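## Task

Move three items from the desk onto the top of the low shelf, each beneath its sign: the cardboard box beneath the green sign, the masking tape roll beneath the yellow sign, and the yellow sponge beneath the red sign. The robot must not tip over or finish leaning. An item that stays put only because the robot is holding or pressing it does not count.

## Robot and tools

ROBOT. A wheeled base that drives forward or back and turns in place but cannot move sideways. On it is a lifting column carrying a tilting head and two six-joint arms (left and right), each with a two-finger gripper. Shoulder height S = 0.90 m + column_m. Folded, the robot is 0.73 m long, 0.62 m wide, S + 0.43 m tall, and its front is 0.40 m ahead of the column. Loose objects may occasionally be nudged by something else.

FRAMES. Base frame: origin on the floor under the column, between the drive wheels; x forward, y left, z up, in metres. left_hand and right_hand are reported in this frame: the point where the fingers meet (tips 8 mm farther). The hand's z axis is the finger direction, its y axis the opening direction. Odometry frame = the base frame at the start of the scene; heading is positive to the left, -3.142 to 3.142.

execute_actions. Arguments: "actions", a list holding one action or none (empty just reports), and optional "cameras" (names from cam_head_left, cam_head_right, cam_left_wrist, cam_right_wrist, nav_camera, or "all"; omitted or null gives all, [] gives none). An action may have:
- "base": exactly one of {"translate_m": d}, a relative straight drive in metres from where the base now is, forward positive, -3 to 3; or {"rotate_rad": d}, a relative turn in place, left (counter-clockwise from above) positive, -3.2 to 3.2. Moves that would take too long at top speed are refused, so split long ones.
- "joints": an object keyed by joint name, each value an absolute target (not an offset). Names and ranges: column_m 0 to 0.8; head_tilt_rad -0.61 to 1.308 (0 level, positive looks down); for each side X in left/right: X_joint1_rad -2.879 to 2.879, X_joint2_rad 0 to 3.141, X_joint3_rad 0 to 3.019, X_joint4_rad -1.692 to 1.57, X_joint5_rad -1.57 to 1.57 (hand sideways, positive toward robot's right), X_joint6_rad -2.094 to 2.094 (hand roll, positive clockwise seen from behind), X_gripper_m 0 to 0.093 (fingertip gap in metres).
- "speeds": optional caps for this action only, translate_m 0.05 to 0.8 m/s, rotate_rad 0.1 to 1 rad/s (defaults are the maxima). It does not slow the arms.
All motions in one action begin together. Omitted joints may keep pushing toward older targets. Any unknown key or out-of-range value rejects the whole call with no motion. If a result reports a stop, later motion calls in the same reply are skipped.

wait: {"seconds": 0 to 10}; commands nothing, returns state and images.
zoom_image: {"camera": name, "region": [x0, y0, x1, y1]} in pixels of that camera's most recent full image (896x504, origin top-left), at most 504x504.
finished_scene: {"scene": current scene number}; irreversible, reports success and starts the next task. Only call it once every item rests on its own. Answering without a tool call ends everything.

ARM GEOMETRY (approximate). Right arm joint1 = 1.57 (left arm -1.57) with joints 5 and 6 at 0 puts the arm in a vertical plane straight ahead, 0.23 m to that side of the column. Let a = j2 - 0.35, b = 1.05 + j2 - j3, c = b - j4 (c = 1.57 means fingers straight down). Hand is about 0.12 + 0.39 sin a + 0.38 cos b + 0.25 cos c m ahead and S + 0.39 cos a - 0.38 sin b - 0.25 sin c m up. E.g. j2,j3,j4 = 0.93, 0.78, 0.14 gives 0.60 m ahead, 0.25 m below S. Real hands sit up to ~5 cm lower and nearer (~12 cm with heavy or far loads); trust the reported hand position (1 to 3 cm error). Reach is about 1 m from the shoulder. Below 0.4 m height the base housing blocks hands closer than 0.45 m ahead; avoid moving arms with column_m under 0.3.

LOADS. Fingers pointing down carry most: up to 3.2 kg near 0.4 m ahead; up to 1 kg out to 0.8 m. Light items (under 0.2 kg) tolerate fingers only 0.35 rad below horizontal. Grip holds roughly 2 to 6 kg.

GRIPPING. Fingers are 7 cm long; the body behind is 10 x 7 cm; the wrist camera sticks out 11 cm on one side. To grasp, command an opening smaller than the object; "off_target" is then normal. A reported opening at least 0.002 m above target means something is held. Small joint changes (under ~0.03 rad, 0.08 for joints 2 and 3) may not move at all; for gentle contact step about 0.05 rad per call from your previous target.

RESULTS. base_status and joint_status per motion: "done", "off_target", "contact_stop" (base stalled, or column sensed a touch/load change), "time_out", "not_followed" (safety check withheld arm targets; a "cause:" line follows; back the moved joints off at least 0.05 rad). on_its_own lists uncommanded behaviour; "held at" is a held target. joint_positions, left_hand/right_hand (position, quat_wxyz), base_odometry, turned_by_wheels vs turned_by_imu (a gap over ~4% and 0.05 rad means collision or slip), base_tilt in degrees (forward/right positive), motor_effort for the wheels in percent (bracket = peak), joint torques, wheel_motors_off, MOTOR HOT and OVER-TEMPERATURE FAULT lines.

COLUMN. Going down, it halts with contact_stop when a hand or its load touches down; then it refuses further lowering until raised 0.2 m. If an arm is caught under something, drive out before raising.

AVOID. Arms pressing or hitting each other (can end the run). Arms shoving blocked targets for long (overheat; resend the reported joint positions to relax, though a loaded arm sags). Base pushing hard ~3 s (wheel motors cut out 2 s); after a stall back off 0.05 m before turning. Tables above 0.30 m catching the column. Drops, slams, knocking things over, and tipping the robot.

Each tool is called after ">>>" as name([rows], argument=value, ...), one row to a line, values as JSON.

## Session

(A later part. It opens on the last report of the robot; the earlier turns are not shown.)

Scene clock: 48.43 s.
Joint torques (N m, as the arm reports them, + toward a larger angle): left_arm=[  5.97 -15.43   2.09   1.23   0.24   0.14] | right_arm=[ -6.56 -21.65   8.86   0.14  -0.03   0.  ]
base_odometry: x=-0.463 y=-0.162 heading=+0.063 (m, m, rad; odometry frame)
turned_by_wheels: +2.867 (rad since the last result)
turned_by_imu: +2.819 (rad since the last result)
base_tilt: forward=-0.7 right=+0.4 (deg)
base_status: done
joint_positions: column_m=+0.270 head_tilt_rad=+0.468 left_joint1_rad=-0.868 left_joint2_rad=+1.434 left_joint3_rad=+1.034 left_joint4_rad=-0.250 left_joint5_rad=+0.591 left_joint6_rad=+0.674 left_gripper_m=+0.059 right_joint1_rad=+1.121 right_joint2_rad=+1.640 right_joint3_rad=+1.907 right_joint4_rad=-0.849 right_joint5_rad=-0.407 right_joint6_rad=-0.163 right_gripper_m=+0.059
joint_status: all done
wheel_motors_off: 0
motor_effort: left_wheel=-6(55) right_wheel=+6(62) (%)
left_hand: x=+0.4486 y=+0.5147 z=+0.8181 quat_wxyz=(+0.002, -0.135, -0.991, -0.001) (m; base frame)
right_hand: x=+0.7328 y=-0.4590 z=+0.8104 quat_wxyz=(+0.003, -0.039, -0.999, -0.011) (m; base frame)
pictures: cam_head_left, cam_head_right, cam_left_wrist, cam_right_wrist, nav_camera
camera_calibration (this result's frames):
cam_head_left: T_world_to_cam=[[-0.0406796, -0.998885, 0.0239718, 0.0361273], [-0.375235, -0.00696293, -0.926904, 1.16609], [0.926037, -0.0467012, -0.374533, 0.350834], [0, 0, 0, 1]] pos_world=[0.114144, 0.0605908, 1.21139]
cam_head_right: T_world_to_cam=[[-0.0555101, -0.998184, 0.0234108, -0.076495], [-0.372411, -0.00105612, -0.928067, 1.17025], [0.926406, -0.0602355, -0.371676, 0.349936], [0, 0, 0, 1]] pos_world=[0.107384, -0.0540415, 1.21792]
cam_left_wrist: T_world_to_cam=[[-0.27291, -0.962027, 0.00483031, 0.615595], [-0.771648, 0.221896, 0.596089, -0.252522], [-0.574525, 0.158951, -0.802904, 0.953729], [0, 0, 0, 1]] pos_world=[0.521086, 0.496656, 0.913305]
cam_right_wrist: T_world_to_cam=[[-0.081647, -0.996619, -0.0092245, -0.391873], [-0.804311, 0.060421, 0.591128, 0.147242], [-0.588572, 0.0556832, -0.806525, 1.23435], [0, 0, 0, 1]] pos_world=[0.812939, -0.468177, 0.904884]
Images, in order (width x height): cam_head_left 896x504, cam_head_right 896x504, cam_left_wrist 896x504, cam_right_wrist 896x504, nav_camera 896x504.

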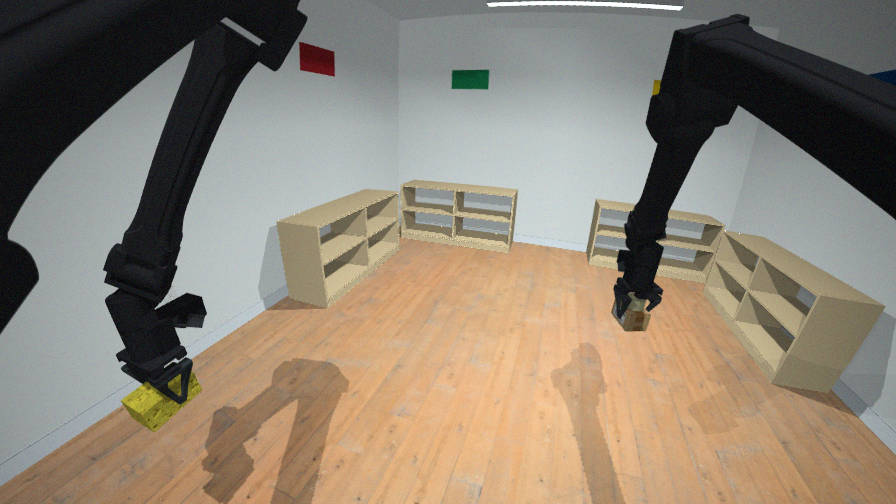

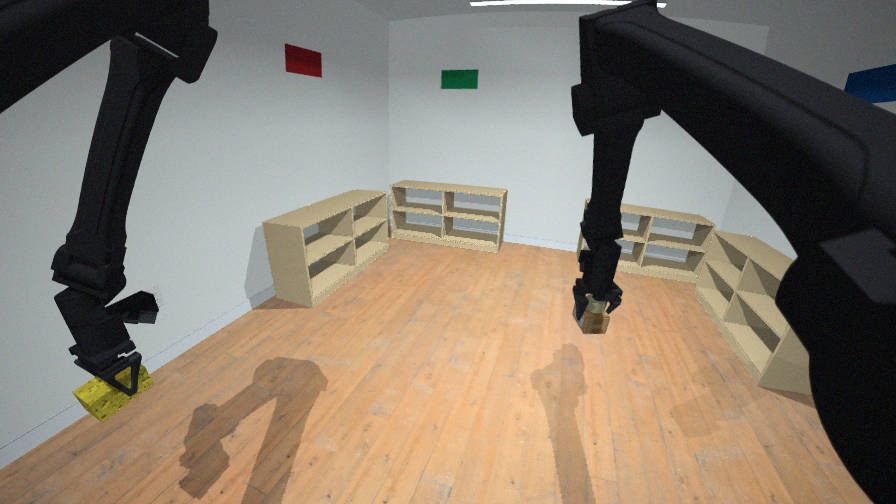

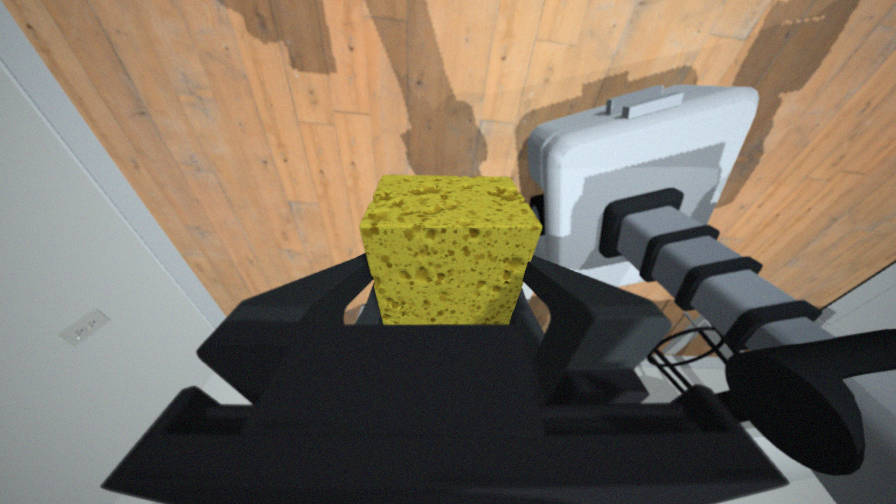

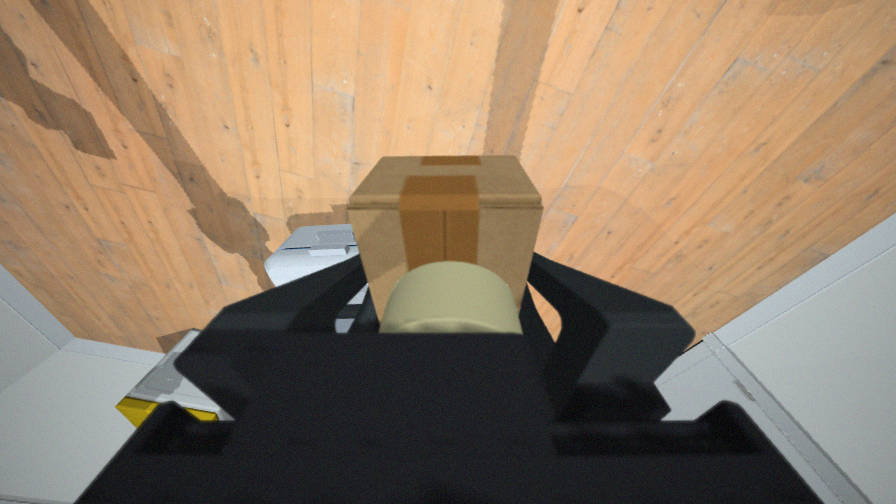

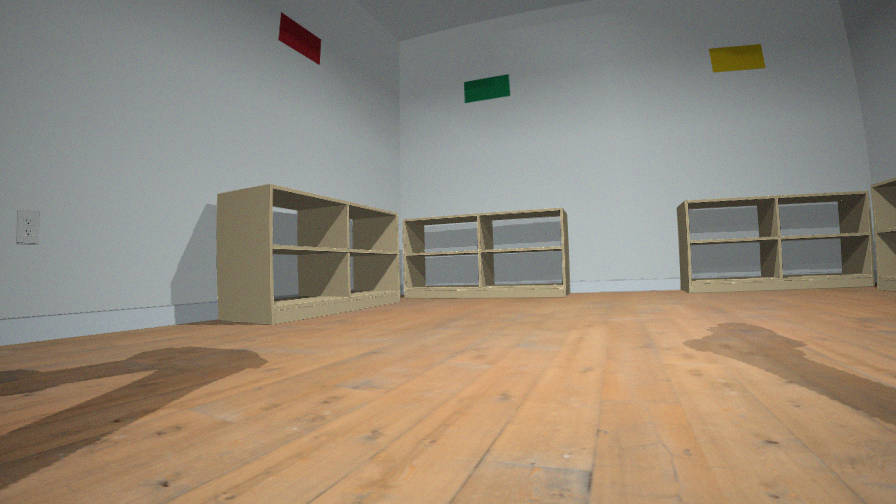

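>>> execute_actions([
  {"base": {"translate_m": 2.60}, "joints": {"column_m": 0.14, "head_tilt_rad": 0.85, "left_joint1_rad": -0.80, "left_joint2_rad": 1.54, "left_joint3_rad": 1.043, "left_joint4_rad": -0.17, "left_joint5_rad": 0.648, "left_joint6_rad": 0.80}},
])

Scene clock: 56.20 s.
Joint torques (N m, as the arm reports them, + toward a larger angle): left_arm=[  6.1  -15.18   1.61   1.05   0.14   0.1 ] | right_arm=[ -7.68 -22.26   8.81   0.1   -0.05   0.  ]
base_odometry: x=+2.132 y=+0.003 heading=+0.064 (m, m, rad; odometry frame)
turned_by_wheels: +0.001 (rad since the last result)
turned_by_imu: +0.002 (rad since the last result)
base_tilt: forward=-0.6 right=+0.3 (deg)
base_status: done
joint_positions: column_m=+0.140 head_tilt_rad=+0.852 left_joint1_rad=-0.793 left_joint2_rad=+1.550 left_joint3_rad=+1.039 left_joint4_rad=-0.181 left_joint5_rad=+0.647 left_joint6_rad=+0.793 left_gripper_m=+0.059 right_joint1_rad=+1.121 right_joint2_rad=+1.640 right_joint3_rad=+1.907 right_joint4_rad=-0.849 right_joint5_rad=-0.407 right_joint6_rad=-0.163 right_gripper_m=+0.059
joint_status: all done
wheel_motors_off: 0
motor_effort: left_wheel=-1(57) right_wheel=+0(65) (%)
left_hand: x=+0.4059 y=+0.5563 z=+0.6709 quat_wxyz=(+0.005, -0.164, -0.986, +0.000) (m; base frame)
right_hand: x=+0.7327 y=-0.4590 z=+0.6804 quat_wxyz=(+0.003, -0.040, -0.999, -0.011) (m; base frame)
pictures: cam_head_left, cam_head_right, cam_left_wrist, cam_right_wrist, nav_camera
camera_calibration (this result's frames):
cam_head_left: T_world_to_cam=[[-0.0287455, -0.998885, 0.0374591, 0.0234587], [-0.694983, -0.00696293, -0.718993, 0.827534], [0.718451, -0.0467012, -0.694008, 0.672279], [0, 0, 0, 1]] pos_world=[0.092796, 0.0605908, 1.06068]
cam_head_right: T_world_to_cam=[[-0.0427073, -0.998184, 0.0424915, -0.0955782], [-0.6928, -0.00105612, -0.721129, 0.832662], [0.719864, -0.0602355, -0.691497, 0.67209], [0, 0, 0, 1]] pos_world=[0.0889736, -0.0540415, 1.06927]
cam_left_wrist: T_world_to_cam=[[-0.327986, -0.944655, 0.00723382, 0.655773], [-0.753201, 0.266119, 0.601555, -0.242687], [-0.570187, 0.191853, -0.798799, 0.781543], [0, 0, 0, 1]] pos_world=[0.477917, 0.534121, 0.765541]
cam_right_wrist: T_world_to_cam=[[-0.0817934, -0.996606, -0.00927913, -0.392907], [-0.804099, 0.0604875, 0.59141, 0.223664], [-0.588841, 0.0558347, -0.806318, 1.12963], [0, 0, 0, 1]] pos_world=[0.812885, -0.468175, 0.77492]
Images, in order (width x height): cam_head_left 896x504, cam_head_right 896x504, cam_left_wrist 896x504, cam_right_wrist 896x504, nav_camera 896x504.

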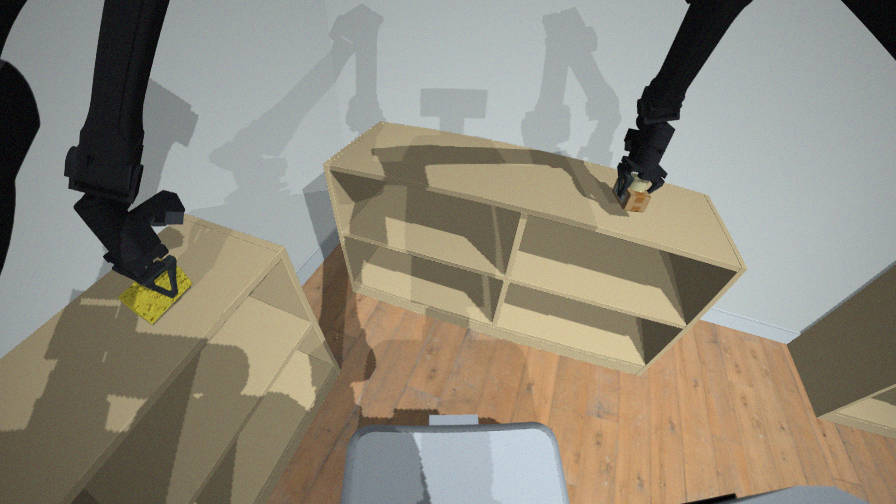

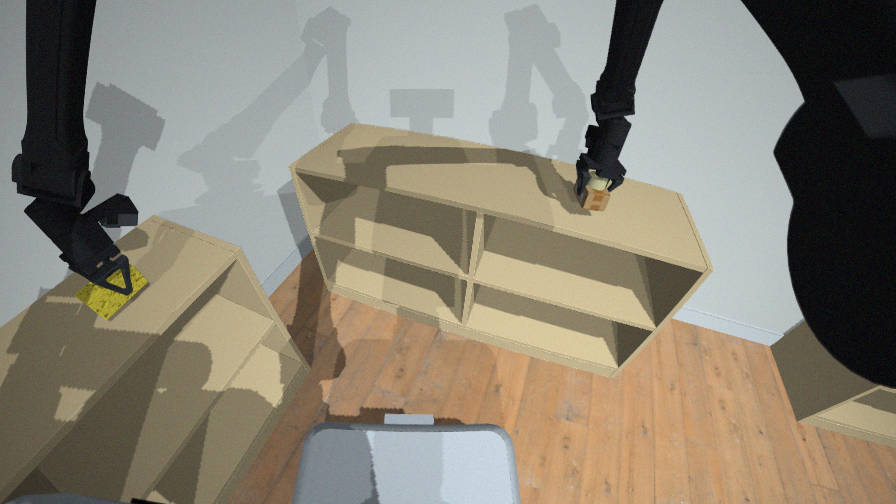

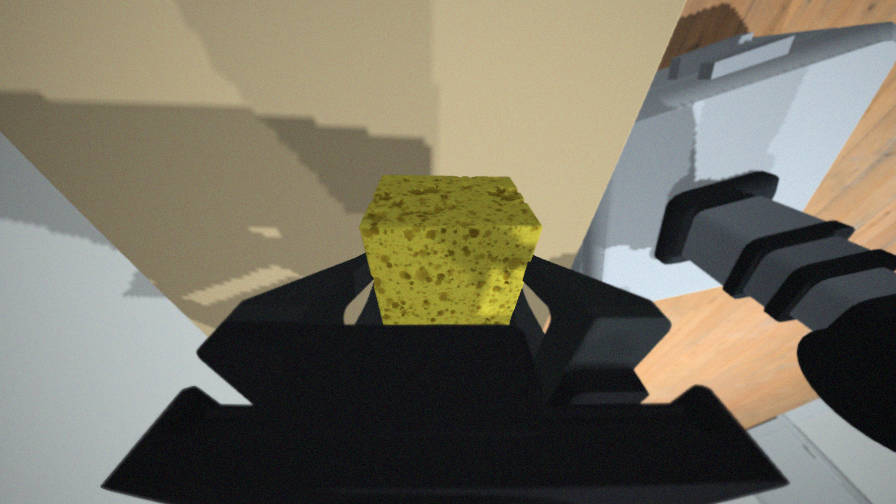

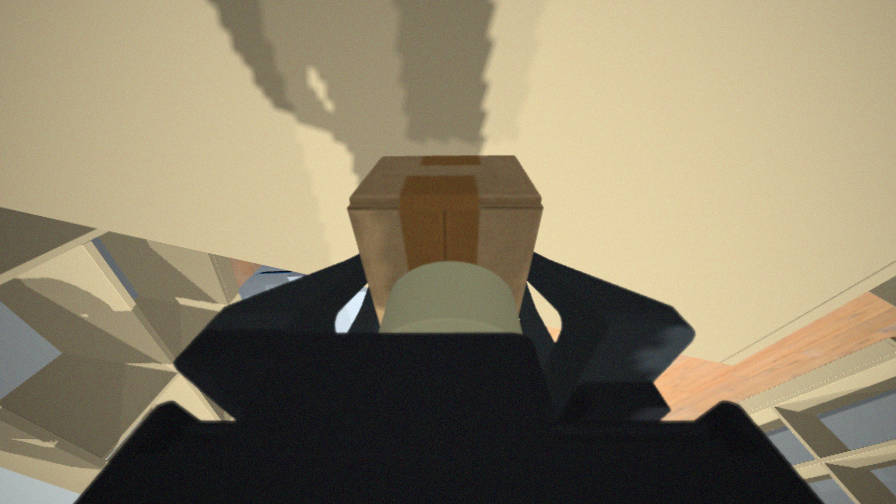

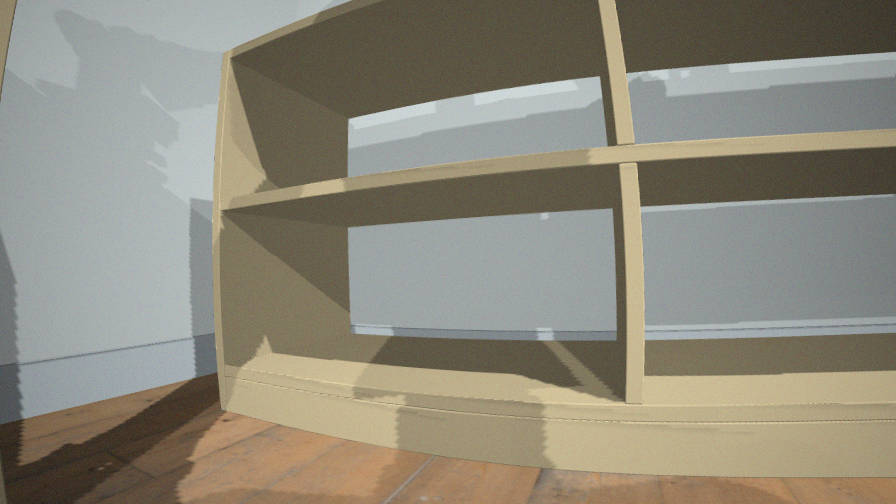

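>>> execute_actions(actions=[])

Scene clock: 56.83 s.
Joint torques (N m, as the arm reports them, + toward a larger angle): left_arm=[  6.85 -14.11   1.86   1.03   0.2    0.05] | right_arm=[ -6.12 -22.12   8.79   0.31  -0.04   0.01]
base_odometry: x=+2.132 y=+0.003 heading=+0.064 (m, m, rad; odometry frame)
turned_by_wheels: +0.000 (rad since the last result)
turned_by_imu: +0.000 (rad since the last result)
base_tilt: forward=-0.8 right=+0.2 (deg)
base_status: done
joint_positions: column_m=+0.140 head_tilt_rad=+0.852 left_joint1_rad=-0.793 left_joint2_rad=+1.550 left_joint3_rad=+1.039 left_joint4_rad=-0.181 left_joint5_rad=+0.647 left_joint6_rad=+0.793 left_gripper_m=+0.059 right_joint1_rad=+1.121 right_joint2_rad=+1.640 right_joint3_rad=+1.907 right_joint4_rad=-0.849 right_joint5_rad=-0.407 right_joint6_rad=-0.163 right_gripper_m=+0.059
joint_status: all done
wheel_motors_off: 0
motor_effort: left_wheel=+1(57) right_wheel=+0(65) (%)
left_hand: x=+0.4059 y=+0.5563 z=+0.6709 quat_wxyz=(+0.005, -0.164, -0.986, +0.000) (m; base frame)
right_hand: x=+0.7327 y=-0.4590 z=+0.6804 quat_wxyz=(+0.003, -0.040, -0.999, -0.011) (m; base frame)
pictures: cam_head_left, cam_head_right, cam_left_wrist, cam_right_wrist, nav_camera
camera_calibration (this result's frames):
cam_head_left: T_world_to_cam=[[-0.0287455, -0.998885, 0.0374591, 0.0234587], [-0.694983, -0.00696293, -0.718993, 0.827534], [0.718451, -0.0467012, -0.694008, 0.672279], [0, 0, 0, 1]] pos_world=[0.092796, 0.0605908, 1.06068]
cam_head_right: T_world_to_cam=[[-0.0427073, -0.998184, 0.0424915, -0.0955782], [-0.6928, -0.00105612, -0.721129, 0.832662], [0.719864, -0.0602355, -0.691497, 0.67209], [0, 0, 0, 1]] pos_world=[0.0889736, -0.0540415, 1.06927]
cam_left_wrist: T_world_to_cam=[[-0.327986, -0.944655, 0.00723382, 0.655773], [-0.753201, 0.266119, 0.601555, -0.242687], [-0.570187, 0.191853, -0.798799, 0.781543], [0, 0, 0, 1]] pos_world=[0.477917, 0.534121, 0.765541]
cam_right_wrist: T_world_to_cam=[[-0.0817934, -0.996606, -0.00927913, -0.392907], [-0.804099, 0.0604875, 0.59141, 0.223664], [-0.588841, 0.0558347, -0.806318, 1.12963], [0, 0, 0, 1]] pos_world=[0.812885, -0.468175, 0.77492]
Images, in order (width x height): cam_head_left 896x504, cam_head_right 896x504, cam_left_wrist 896x504, cam_right_wrist 896x504, nav_camera 896x504.

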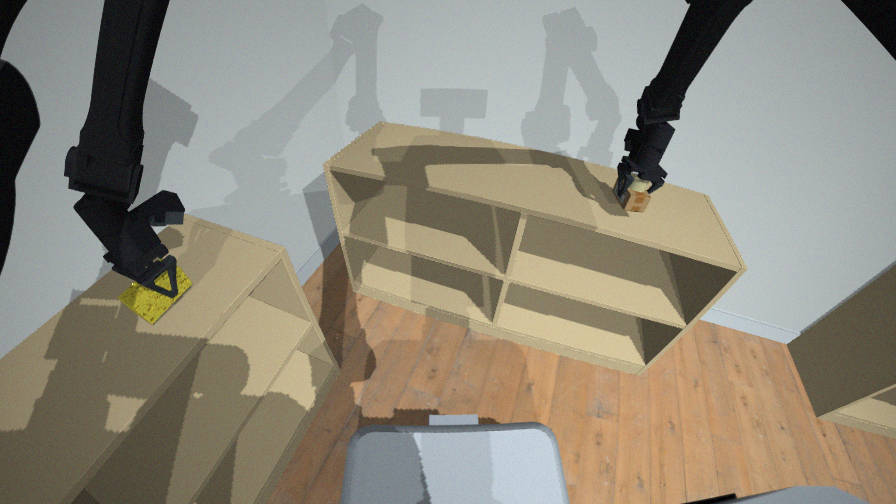

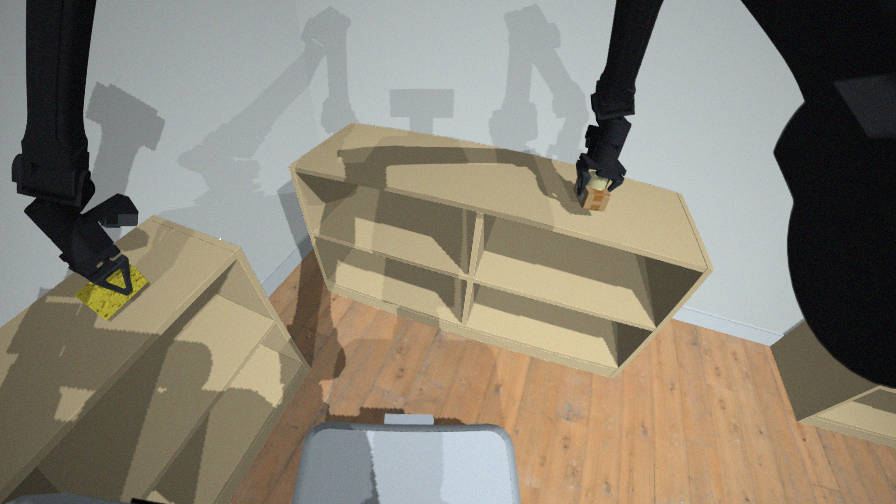

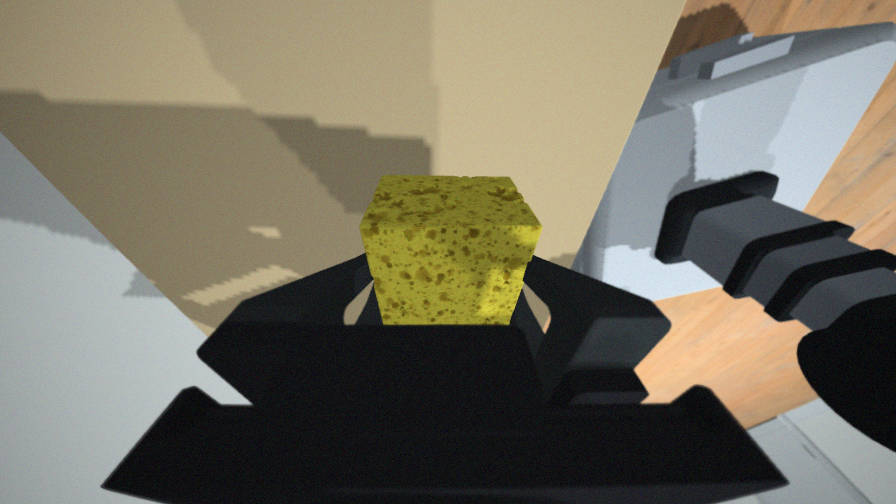

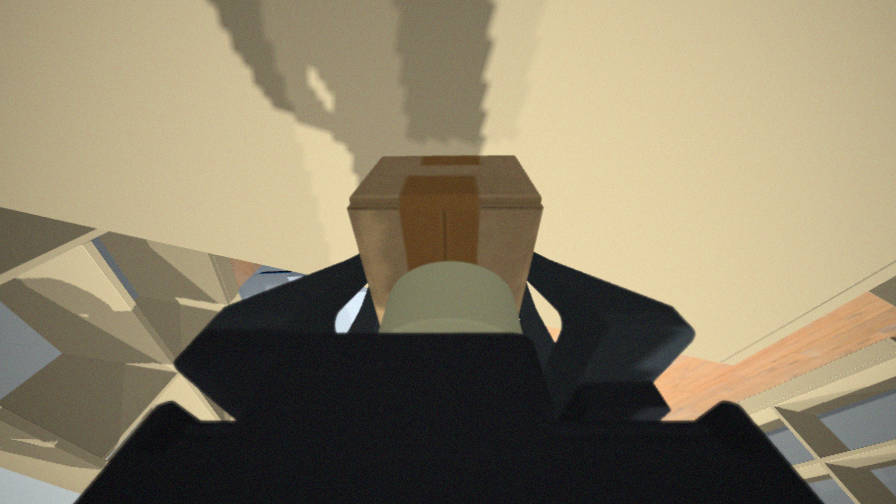

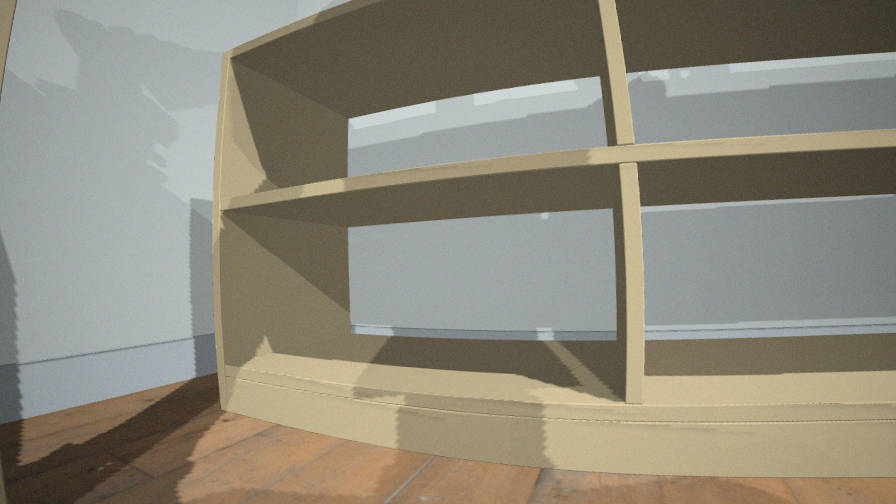

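>>> execute_actions([
  {"joints":{"column_m":0.104}},
], cameras=["cam_head_right","cam_left_wrist","cam_right_wrist"])

Scene clock: 59.50 s.
Joint torques (N m, as the arm reports them, + toward a larger angle): left_arm=[  6.93 -14.22   1.66   1.15   0.2    0.08] | right_arm=[ -6.84 -22.32   8.98   0.26  -0.01   0.01]
base_odometry: x=+2.132 y=+0.003 heading=+0.064 (m, m, rad; odometry frame)
turned_by_wheels: +0.000 (rad since the last result)
turned_by_imu: -0.001 (rad since the last result)
base_tilt: forward=-0.7 right=+0.2 (deg)
base_status: not commanded
joint_positions: column_m=+0.104 head_tilt_rad=+0.852 left_joint1_rad=-0.792 left_joint2_rad=+1.545 left_joint3_rad=+1.038 left_joint4_rad=-0.181 left_joint5_rad=+0.647 left_joint6_rad=+0.793 left_gripper_m=+0.059 right_joint1_rad=+1.121 right_joint2_rad=+1.640 right_joint3_rad=+1.907 right_joint4_rad=-0.849 right_joint5_rad=-0.407 right_joint6_rad=-0.163 right_gripper_m=+0.059
joint_status: all done
wheel_motors_off: 0
motor_effort: left_wheel=+3(2) right_wheel=-2(3) (%)
left_hand: x=+0.4075 y=+0.5561 z=+0.6364 quat_wxyz=(+0.004, -0.165, -0.986, -0.001) (m; base frame)
right_hand: x=+0.7327 y=-0.4590 z=+0.6444 quat_wxyz=(+0.003, -0.040, -0.999, -0.011) (m; base frame)
pictures: cam_head_right, cam_left_wrist, cam_right_wrist
camera_calibration (this result's frames):
cam_head_right: T_world_to_cam=[[-0.0427073, -0.998184, 0.0424914, -0.0940496], [-0.6928, -0.00105612, -0.721129, 0.80672], [0.719864, -0.0602355, -0.691497, 0.647213], [0, 0, 0, 1]] pos_world=[0.0889736, -0.0540415, 1.03329]
cam_left_wrist: T_world_to_cam=[[-0.330011, -0.943964, 0.00502978, 0.658185], [-0.754369, 0.266924, 0.599732, -0.219456], [-0.567468, 0.194124, -0.800185, 0.753513], [0, 0, 0, 1]] pos_world=[0.479253, 0.533606, 0.731254]
cam_right_wrist: T_world_to_cam=[[-0.0817934, -0.996606, -0.00927913, -0.393241], [-0.804099, 0.0604875, 0.59141, 0.24494], [-0.588841, 0.0558347, -0.806318, 1.10062], [0, 0, 0, 1]] pos_world=[0.812885, -0.468175, 0.738945]
Images, in order (width x height): cam_head_right 896x504, cam_left_wrist 896x504, cam_right_wrist 896x504.

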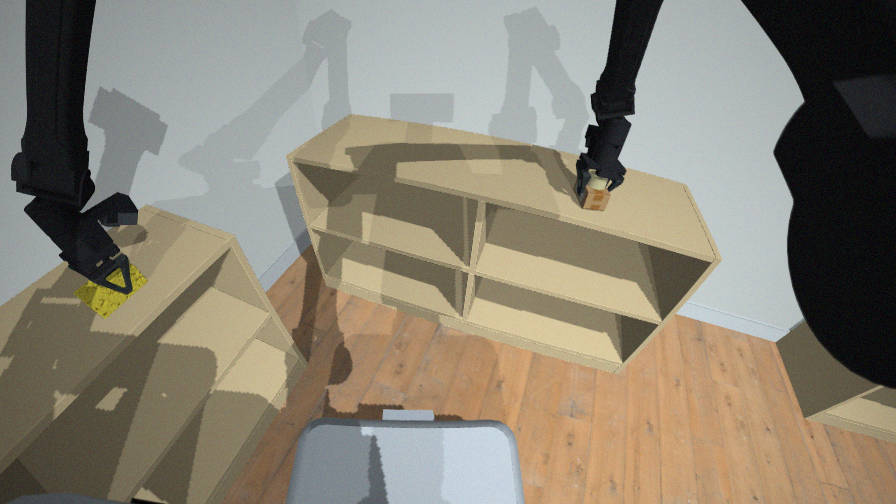

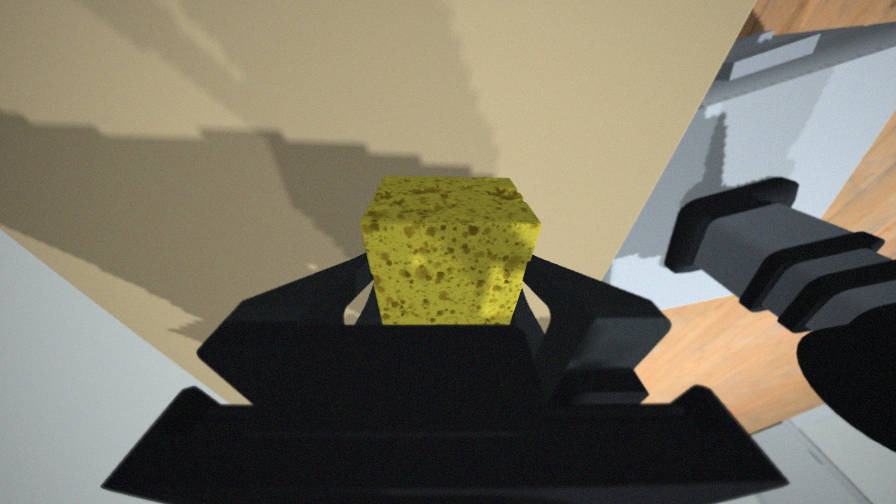

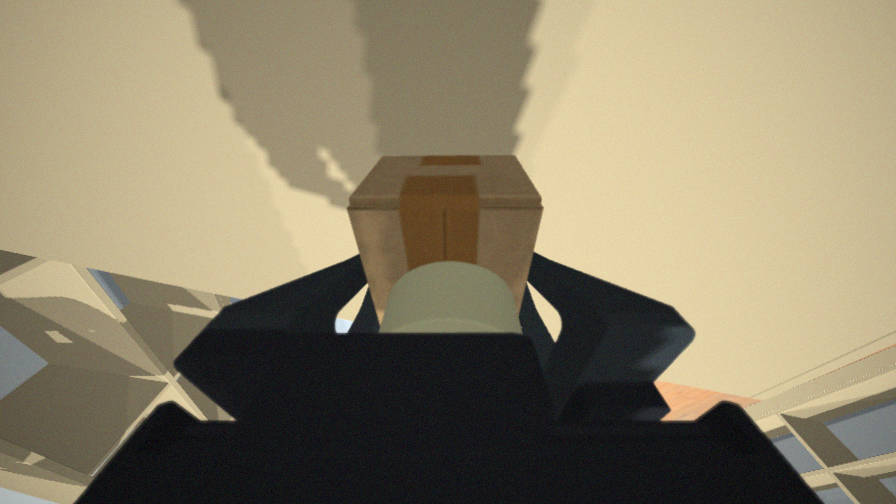

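>>> zoom_image(camera="cam_right_wrist", region=[300, 90, 600, 260])

>>> zoom_image(camera="cam_head_right", region=[540, 140, 680, 230])

>>> zoom_image(camera="cam_right_wrist", region=[640, 330, 896, 470])

Region (300, 90, 600, 260) of cam_right_wrist's 896x504 image, scaled by 1.680, with more detail than that image has; it fills the top 286 rows of this view, and the rest is white.

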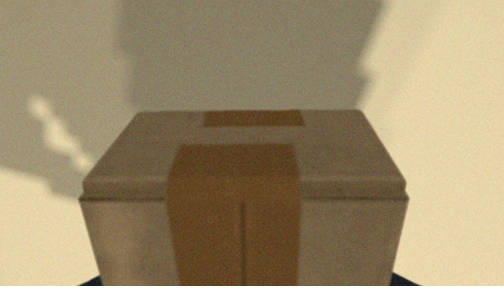

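Region (540, 140, 680, 230) of cam_head_right's 896x504 image, scaled by 3.600, with more detail than that image has; it fills the top 324 rows of this view, and the rest is white.

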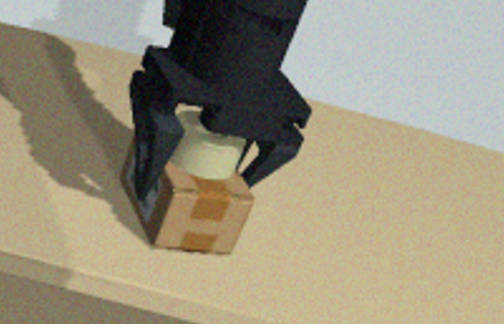

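Region (640, 330, 896, 470) of cam_right_wrist's 896x504 image, scaled by 1.969, with more detail than that image has; it fills the top 276 rows of this view, and the rest is white.

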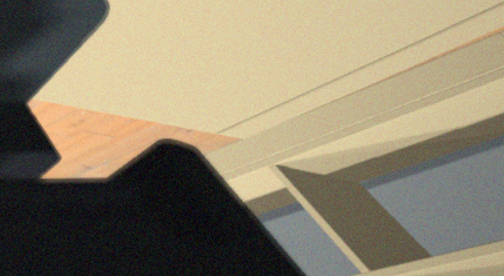

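>>> execute_actions([
  {"joints":{"left_gripper_m":0.093,"right_gripper_m":0.088}},
], cameras=["cam_head_right","cam_left_wrist","cam_right_wrist"])

Scene clock: 60.90 s.
Joint torques (N m, as the arm reports them, + toward a larger angle): left_arm=[  6.37 -14.3    1.86   1.26   0.14   0.14] | right_arm=[ -6.35 -22.97   9.07   0.35  -0.05   0.01]
base_odometry: x=+2.132 y=+0.003 heading=+0.064 (m, m, rad; odometry frame)
turned_by_wheels: +0.000 (rad since the last result)
turned_by_imu: +0.000 (rad since the last result)
base_tilt: forward=-0.7 right=+0.3 (deg)
base_status: not commanded
joint_positions: column_m=+0.104 head_tilt_rad=+0.852 left_joint1_rad=-0.793 left_joint2_rad=+1.545 left_joint3_rad=+1.038 left_joint4_rad=-0.181 left_joint5_rad=+0.647 left_joint6_rad=+0.793 left_gripper_m=+0.093 right_joint1_rad=+1.121 right_joint2_rad=+1.640 right_joint3_rad=+1.907 right_joint4_rad=-0.849 right_joint5_rad=-0.407 right_joint6_rad=-0.163 right_gripper_m=+0.088
joint_status: all done
wheel_motors_off: 0
motor_effort: left_wheel=+2(3) right_wheel=-2(2) (%)
left_hand: x=+0.4076 y=+0.5559 z=+0.6363 quat_wxyz=(+0.004, -0.165, -0.986, -0.001) (m; base frame)
right_hand: x=+0.7327 y=-0.4590 z=+0.6444 quat_wxyz=(+0.003, -0.040, -0.999, -0.011) (m; base frame)
pictures: cam_head_right, cam_left_wrist, cam_right_wrist
camera_calibration (this result's frames):
cam_head_right: T_world_to_cam=[[-0.0427073, -0.998184, 0.0424914, -0.0940496], [-0.6928, -0.00105612, -0.721129, 0.80672], [0.719864, -0.0602355, -0.691496, 0.647213], [0, 0, 0, 1]] pos_world=[0.0889736, -0.0540415, 1.03329]
cam_left_wrist: T_world_to_cam=[[-0.330191, -0.943899, 0.00534162, 0.657871], [-0.754318, 0.267266, 0.599644, -0.219448], [-0.567431, 0.193968, -0.800249, 0.75361], [0, 0, 0, 1]] pos_world=[0.479311, 0.533439, 0.731152]
cam_right_wrist: T_world_to_cam=[[-0.0817934, -0.996606, -0.00927913, -0.393241], [-0.804099, 0.0604875, 0.59141, 0.24494], [-0.588841, 0.0558347, -0.806318, 1.10062], [0, 0, 0, 1]] pos_world=[0.812885, -0.468175, 0.738945]
Images, in order (width x height): cam_head_right 896x504, cam_left_wrist 896x504, cam_right_wrist 896x504.

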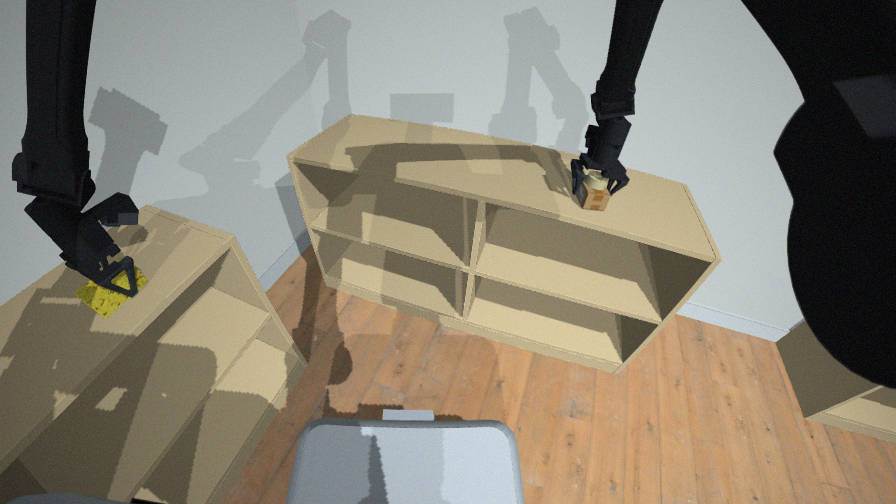

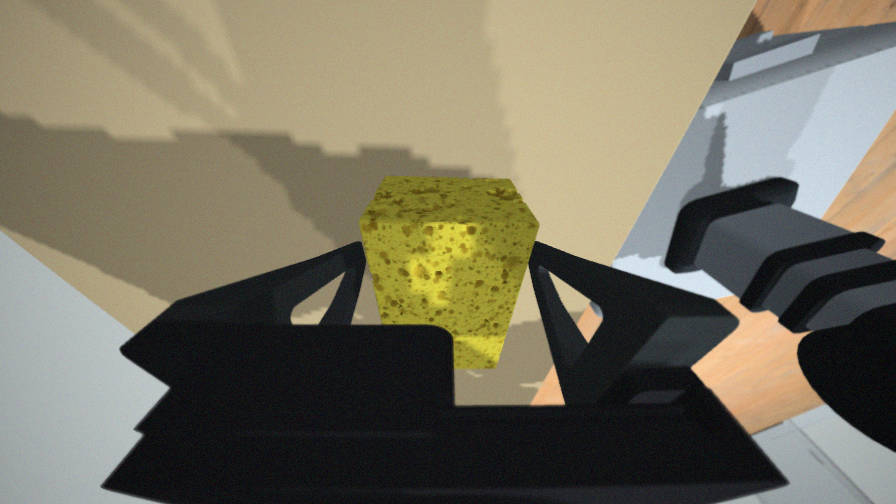

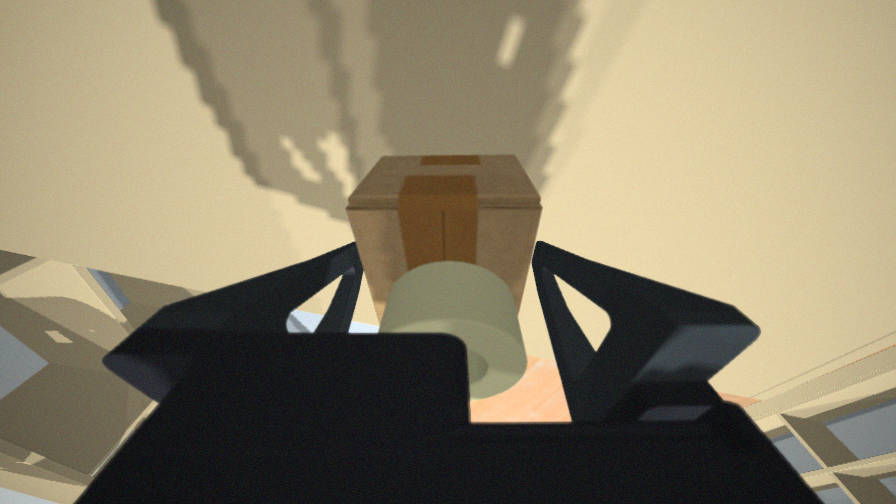

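>>> execute_actions([
  {"joints":{"column_m":0.147,"right_gripper_m":0.075}},
], cameras=["cam_head_right","cam_left_wrist","cam_right_wrist"])

Scene clock: 65.40 s.
Joint torques (N m, as the arm reports them, + toward a larger angle): left_arm=[  6.76 -13.98   1.88   1.2    0.18   0.08] | right_arm=[ -6.61 -22.2    9.19   0.35  -0.03   0.  ]
base_odometry: x=+2.132 y=+0.003 heading=+0.064 (m, m, rad; odometry frame)
turned_by_wheels: +0.000 (rad since the last result)
turned_by_imu: -0.001 (rad since the last result)
base_tilt: forward=-0.6 right=+0.2 (deg)
base_status: not commanded
joint_positions: column_m=+0.147 head_tilt_rad=+0.852 left_joint1_rad=-0.793 left_joint2_rad=+1.545 left_joint3_rad=+1.038 left_joint4_rad=-0.181 left_joint5_rad=+0.647 left_joint6_rad=+0.793 left_gripper_m=+0.093 right_joint1_rad=+1.121 right_joint2_rad=+1.640 right_joint3_rad=+1.907 right_joint4_rad=-0.849 right_joint5_rad=-0.407 right_joint6_rad=-0.163 right_gripper_m=+0.075
joint_status: all done
wheel_motors_off: 0
motor_effort: left_wheel=+3(2) right_wheel=-3(3) (%)
left_hand: x=+0.4076 y=+0.5559 z=+0.6792 quat_wxyz=(+0.004, -0.165, -0.986, -0.001) (m; base frame)
right_hand: x=+0.7327 y=-0.4590 z=+0.6874 quat_wxyz=(+0.003, -0.040, -0.999, -0.011) (m; base frame)
pictures: cam_head_right, cam_left_wrist, cam_right_wrist
camera_calibration (this result's frames):
cam_head_right: T_world_to_cam=[[-0.0427073, -0.998184, 0.0424914, -0.0958732], [-0.6928, -0.00105612, -0.721129, 0.837669], [0.719864, -0.0602355, -0.691497, 0.676891], [0, 0, 0, 1]] pos_world=[0.0889736, -0.0540415, 1.07621]
cam_left_wrist: T_world_to_cam=[[-0.330191, -0.943899, 0.00534162, 0.657642], [-0.754318, 0.267266, 0.599644, -0.245183], [-0.567431, 0.193968, -0.800249, 0.787955], [0, 0, 0, 1]] pos_world=[0.479311, 0.533439, 0.77407]
cam_right_wrist: T_world_to_cam=[[-0.0817934, -0.996606, -0.00927913, -0.392843], [-0.804099, 0.0604875, 0.59141, 0.219558], [-0.588841, 0.0558347, -0.806318, 1.13523], [0, 0, 0, 1]] pos_world=[0.812885, -0.468175, 0.781863]
Images, in order (width x height): cam_head_right 896x504, cam_left_wrist 896x504, cam_right_wrist 896x504.

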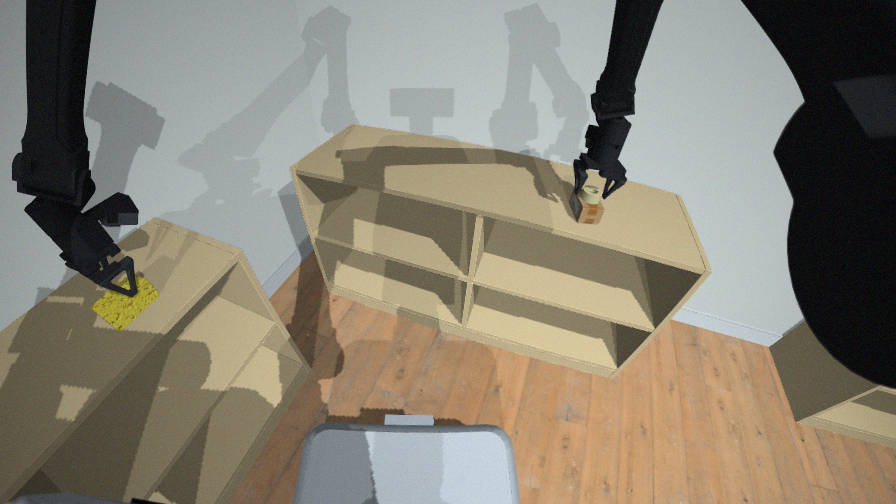

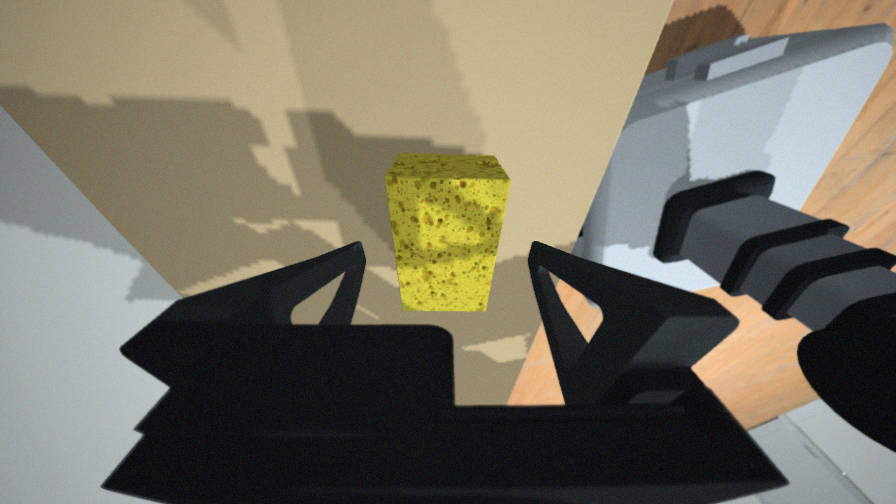

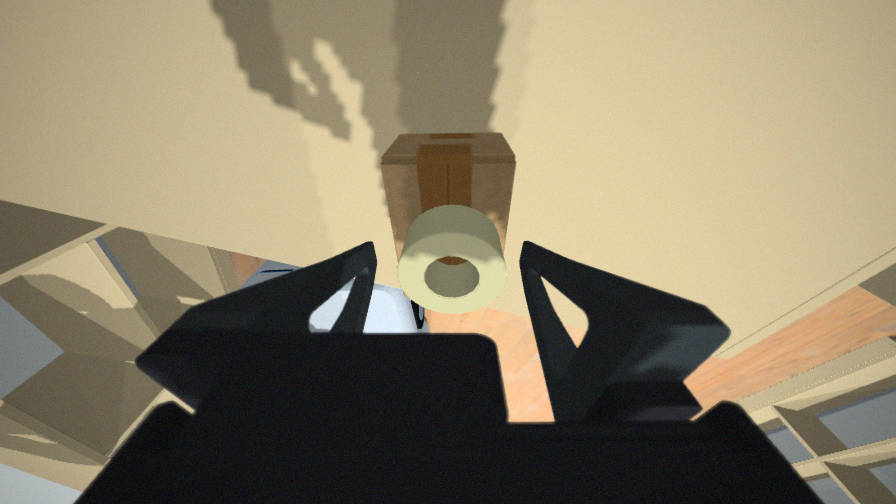

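>>> execute_actions([
  {"joints":{"right_gripper_m":0.03}},
], cameras=["cam_right_wrist"])

Scene clock: 66.23 s.
Joint torques (N m, as the arm reports them, + toward a larger angle): left_arm=[  6.75 -14.75   1.91   1.1    0.13   0.13] | right_arm=[ -6.28 -22.13   8.89   0.34  -0.04   0.02]
base_odometry: x=+2.132 y=+0.003 heading=+0.064 (m, m, rad; odometry frame)
turned_by_wheels: +0.000 (rad since the last result)
turned_by_imu: +0.000 (rad since the last result)
base_tilt: forward=-0.7 right=+0.3 (deg)
base_status: not commanded
joint_positions: column_m=+0.147 head_tilt_rad=+0.852 left_joint1_rad=-0.793 left_joint2_rad=+1.545 left_joint3_rad=+1.038 left_joint4_rad=-0.181 left_joint5_rad=+0.647 left_joint6_rad=+0.793 left_gripper_m=+0.093 right_joint1_rad=+1.121 right_joint2_rad=+1.640 right_joint3_rad=+1.907 right_joint4_rad=-0.849 right_joint5_rad=-0.408 right_joint6_rad=-0.163 right_gripper_m=+0.048
joint_status: right_gripper_m off_target (ended at +0.048, target +0.030)
wheel_motors_off: 0
motor_effort: left_wheel=+2(3) right_wheel=-3(3) (%)
left_hand: x=+0.4076 y=+0.5559 z=+0.6792 quat_wxyz=(+0.004, -0.165, -0.986, -0.001) (m; base frame)
right_hand: x=+0.7328 y=-0.4589 z=+0.6874 quat_wxyz=(+0.003, -0.040, -0.999, -0.012) (m; base frame)
pictures: cam_right_wrist
camera_calibration (this result's frames):
cam_right_wrist: T_world_to_cam=[[-0.0817968, -0.996602, -0.00965571, -0.392515], [-0.804153, 0.0602719, 0.591359, 0.219541], [-0.588767, 0.0561359, -0.806351, 1.13534], [0, 0, 0, 1]] pos_world=[0.812892, -0.468147, 0.781868]
Images, in order (width x height): cam_right_wrist 896x504.

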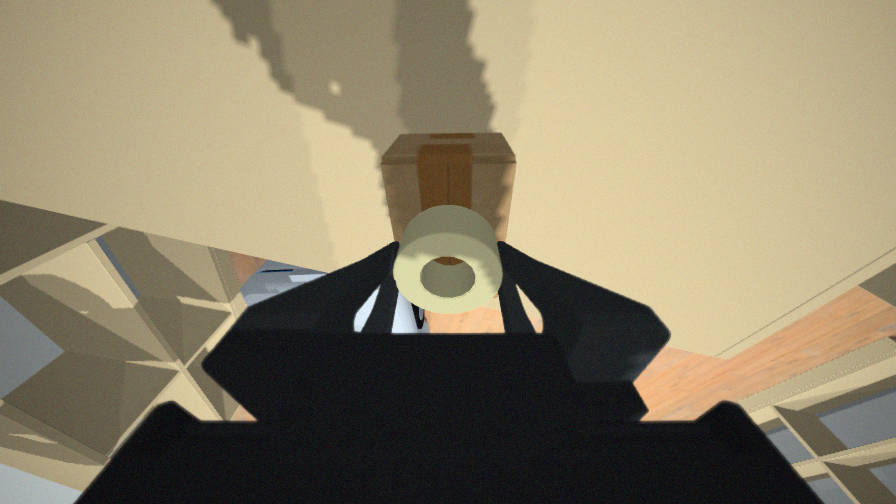

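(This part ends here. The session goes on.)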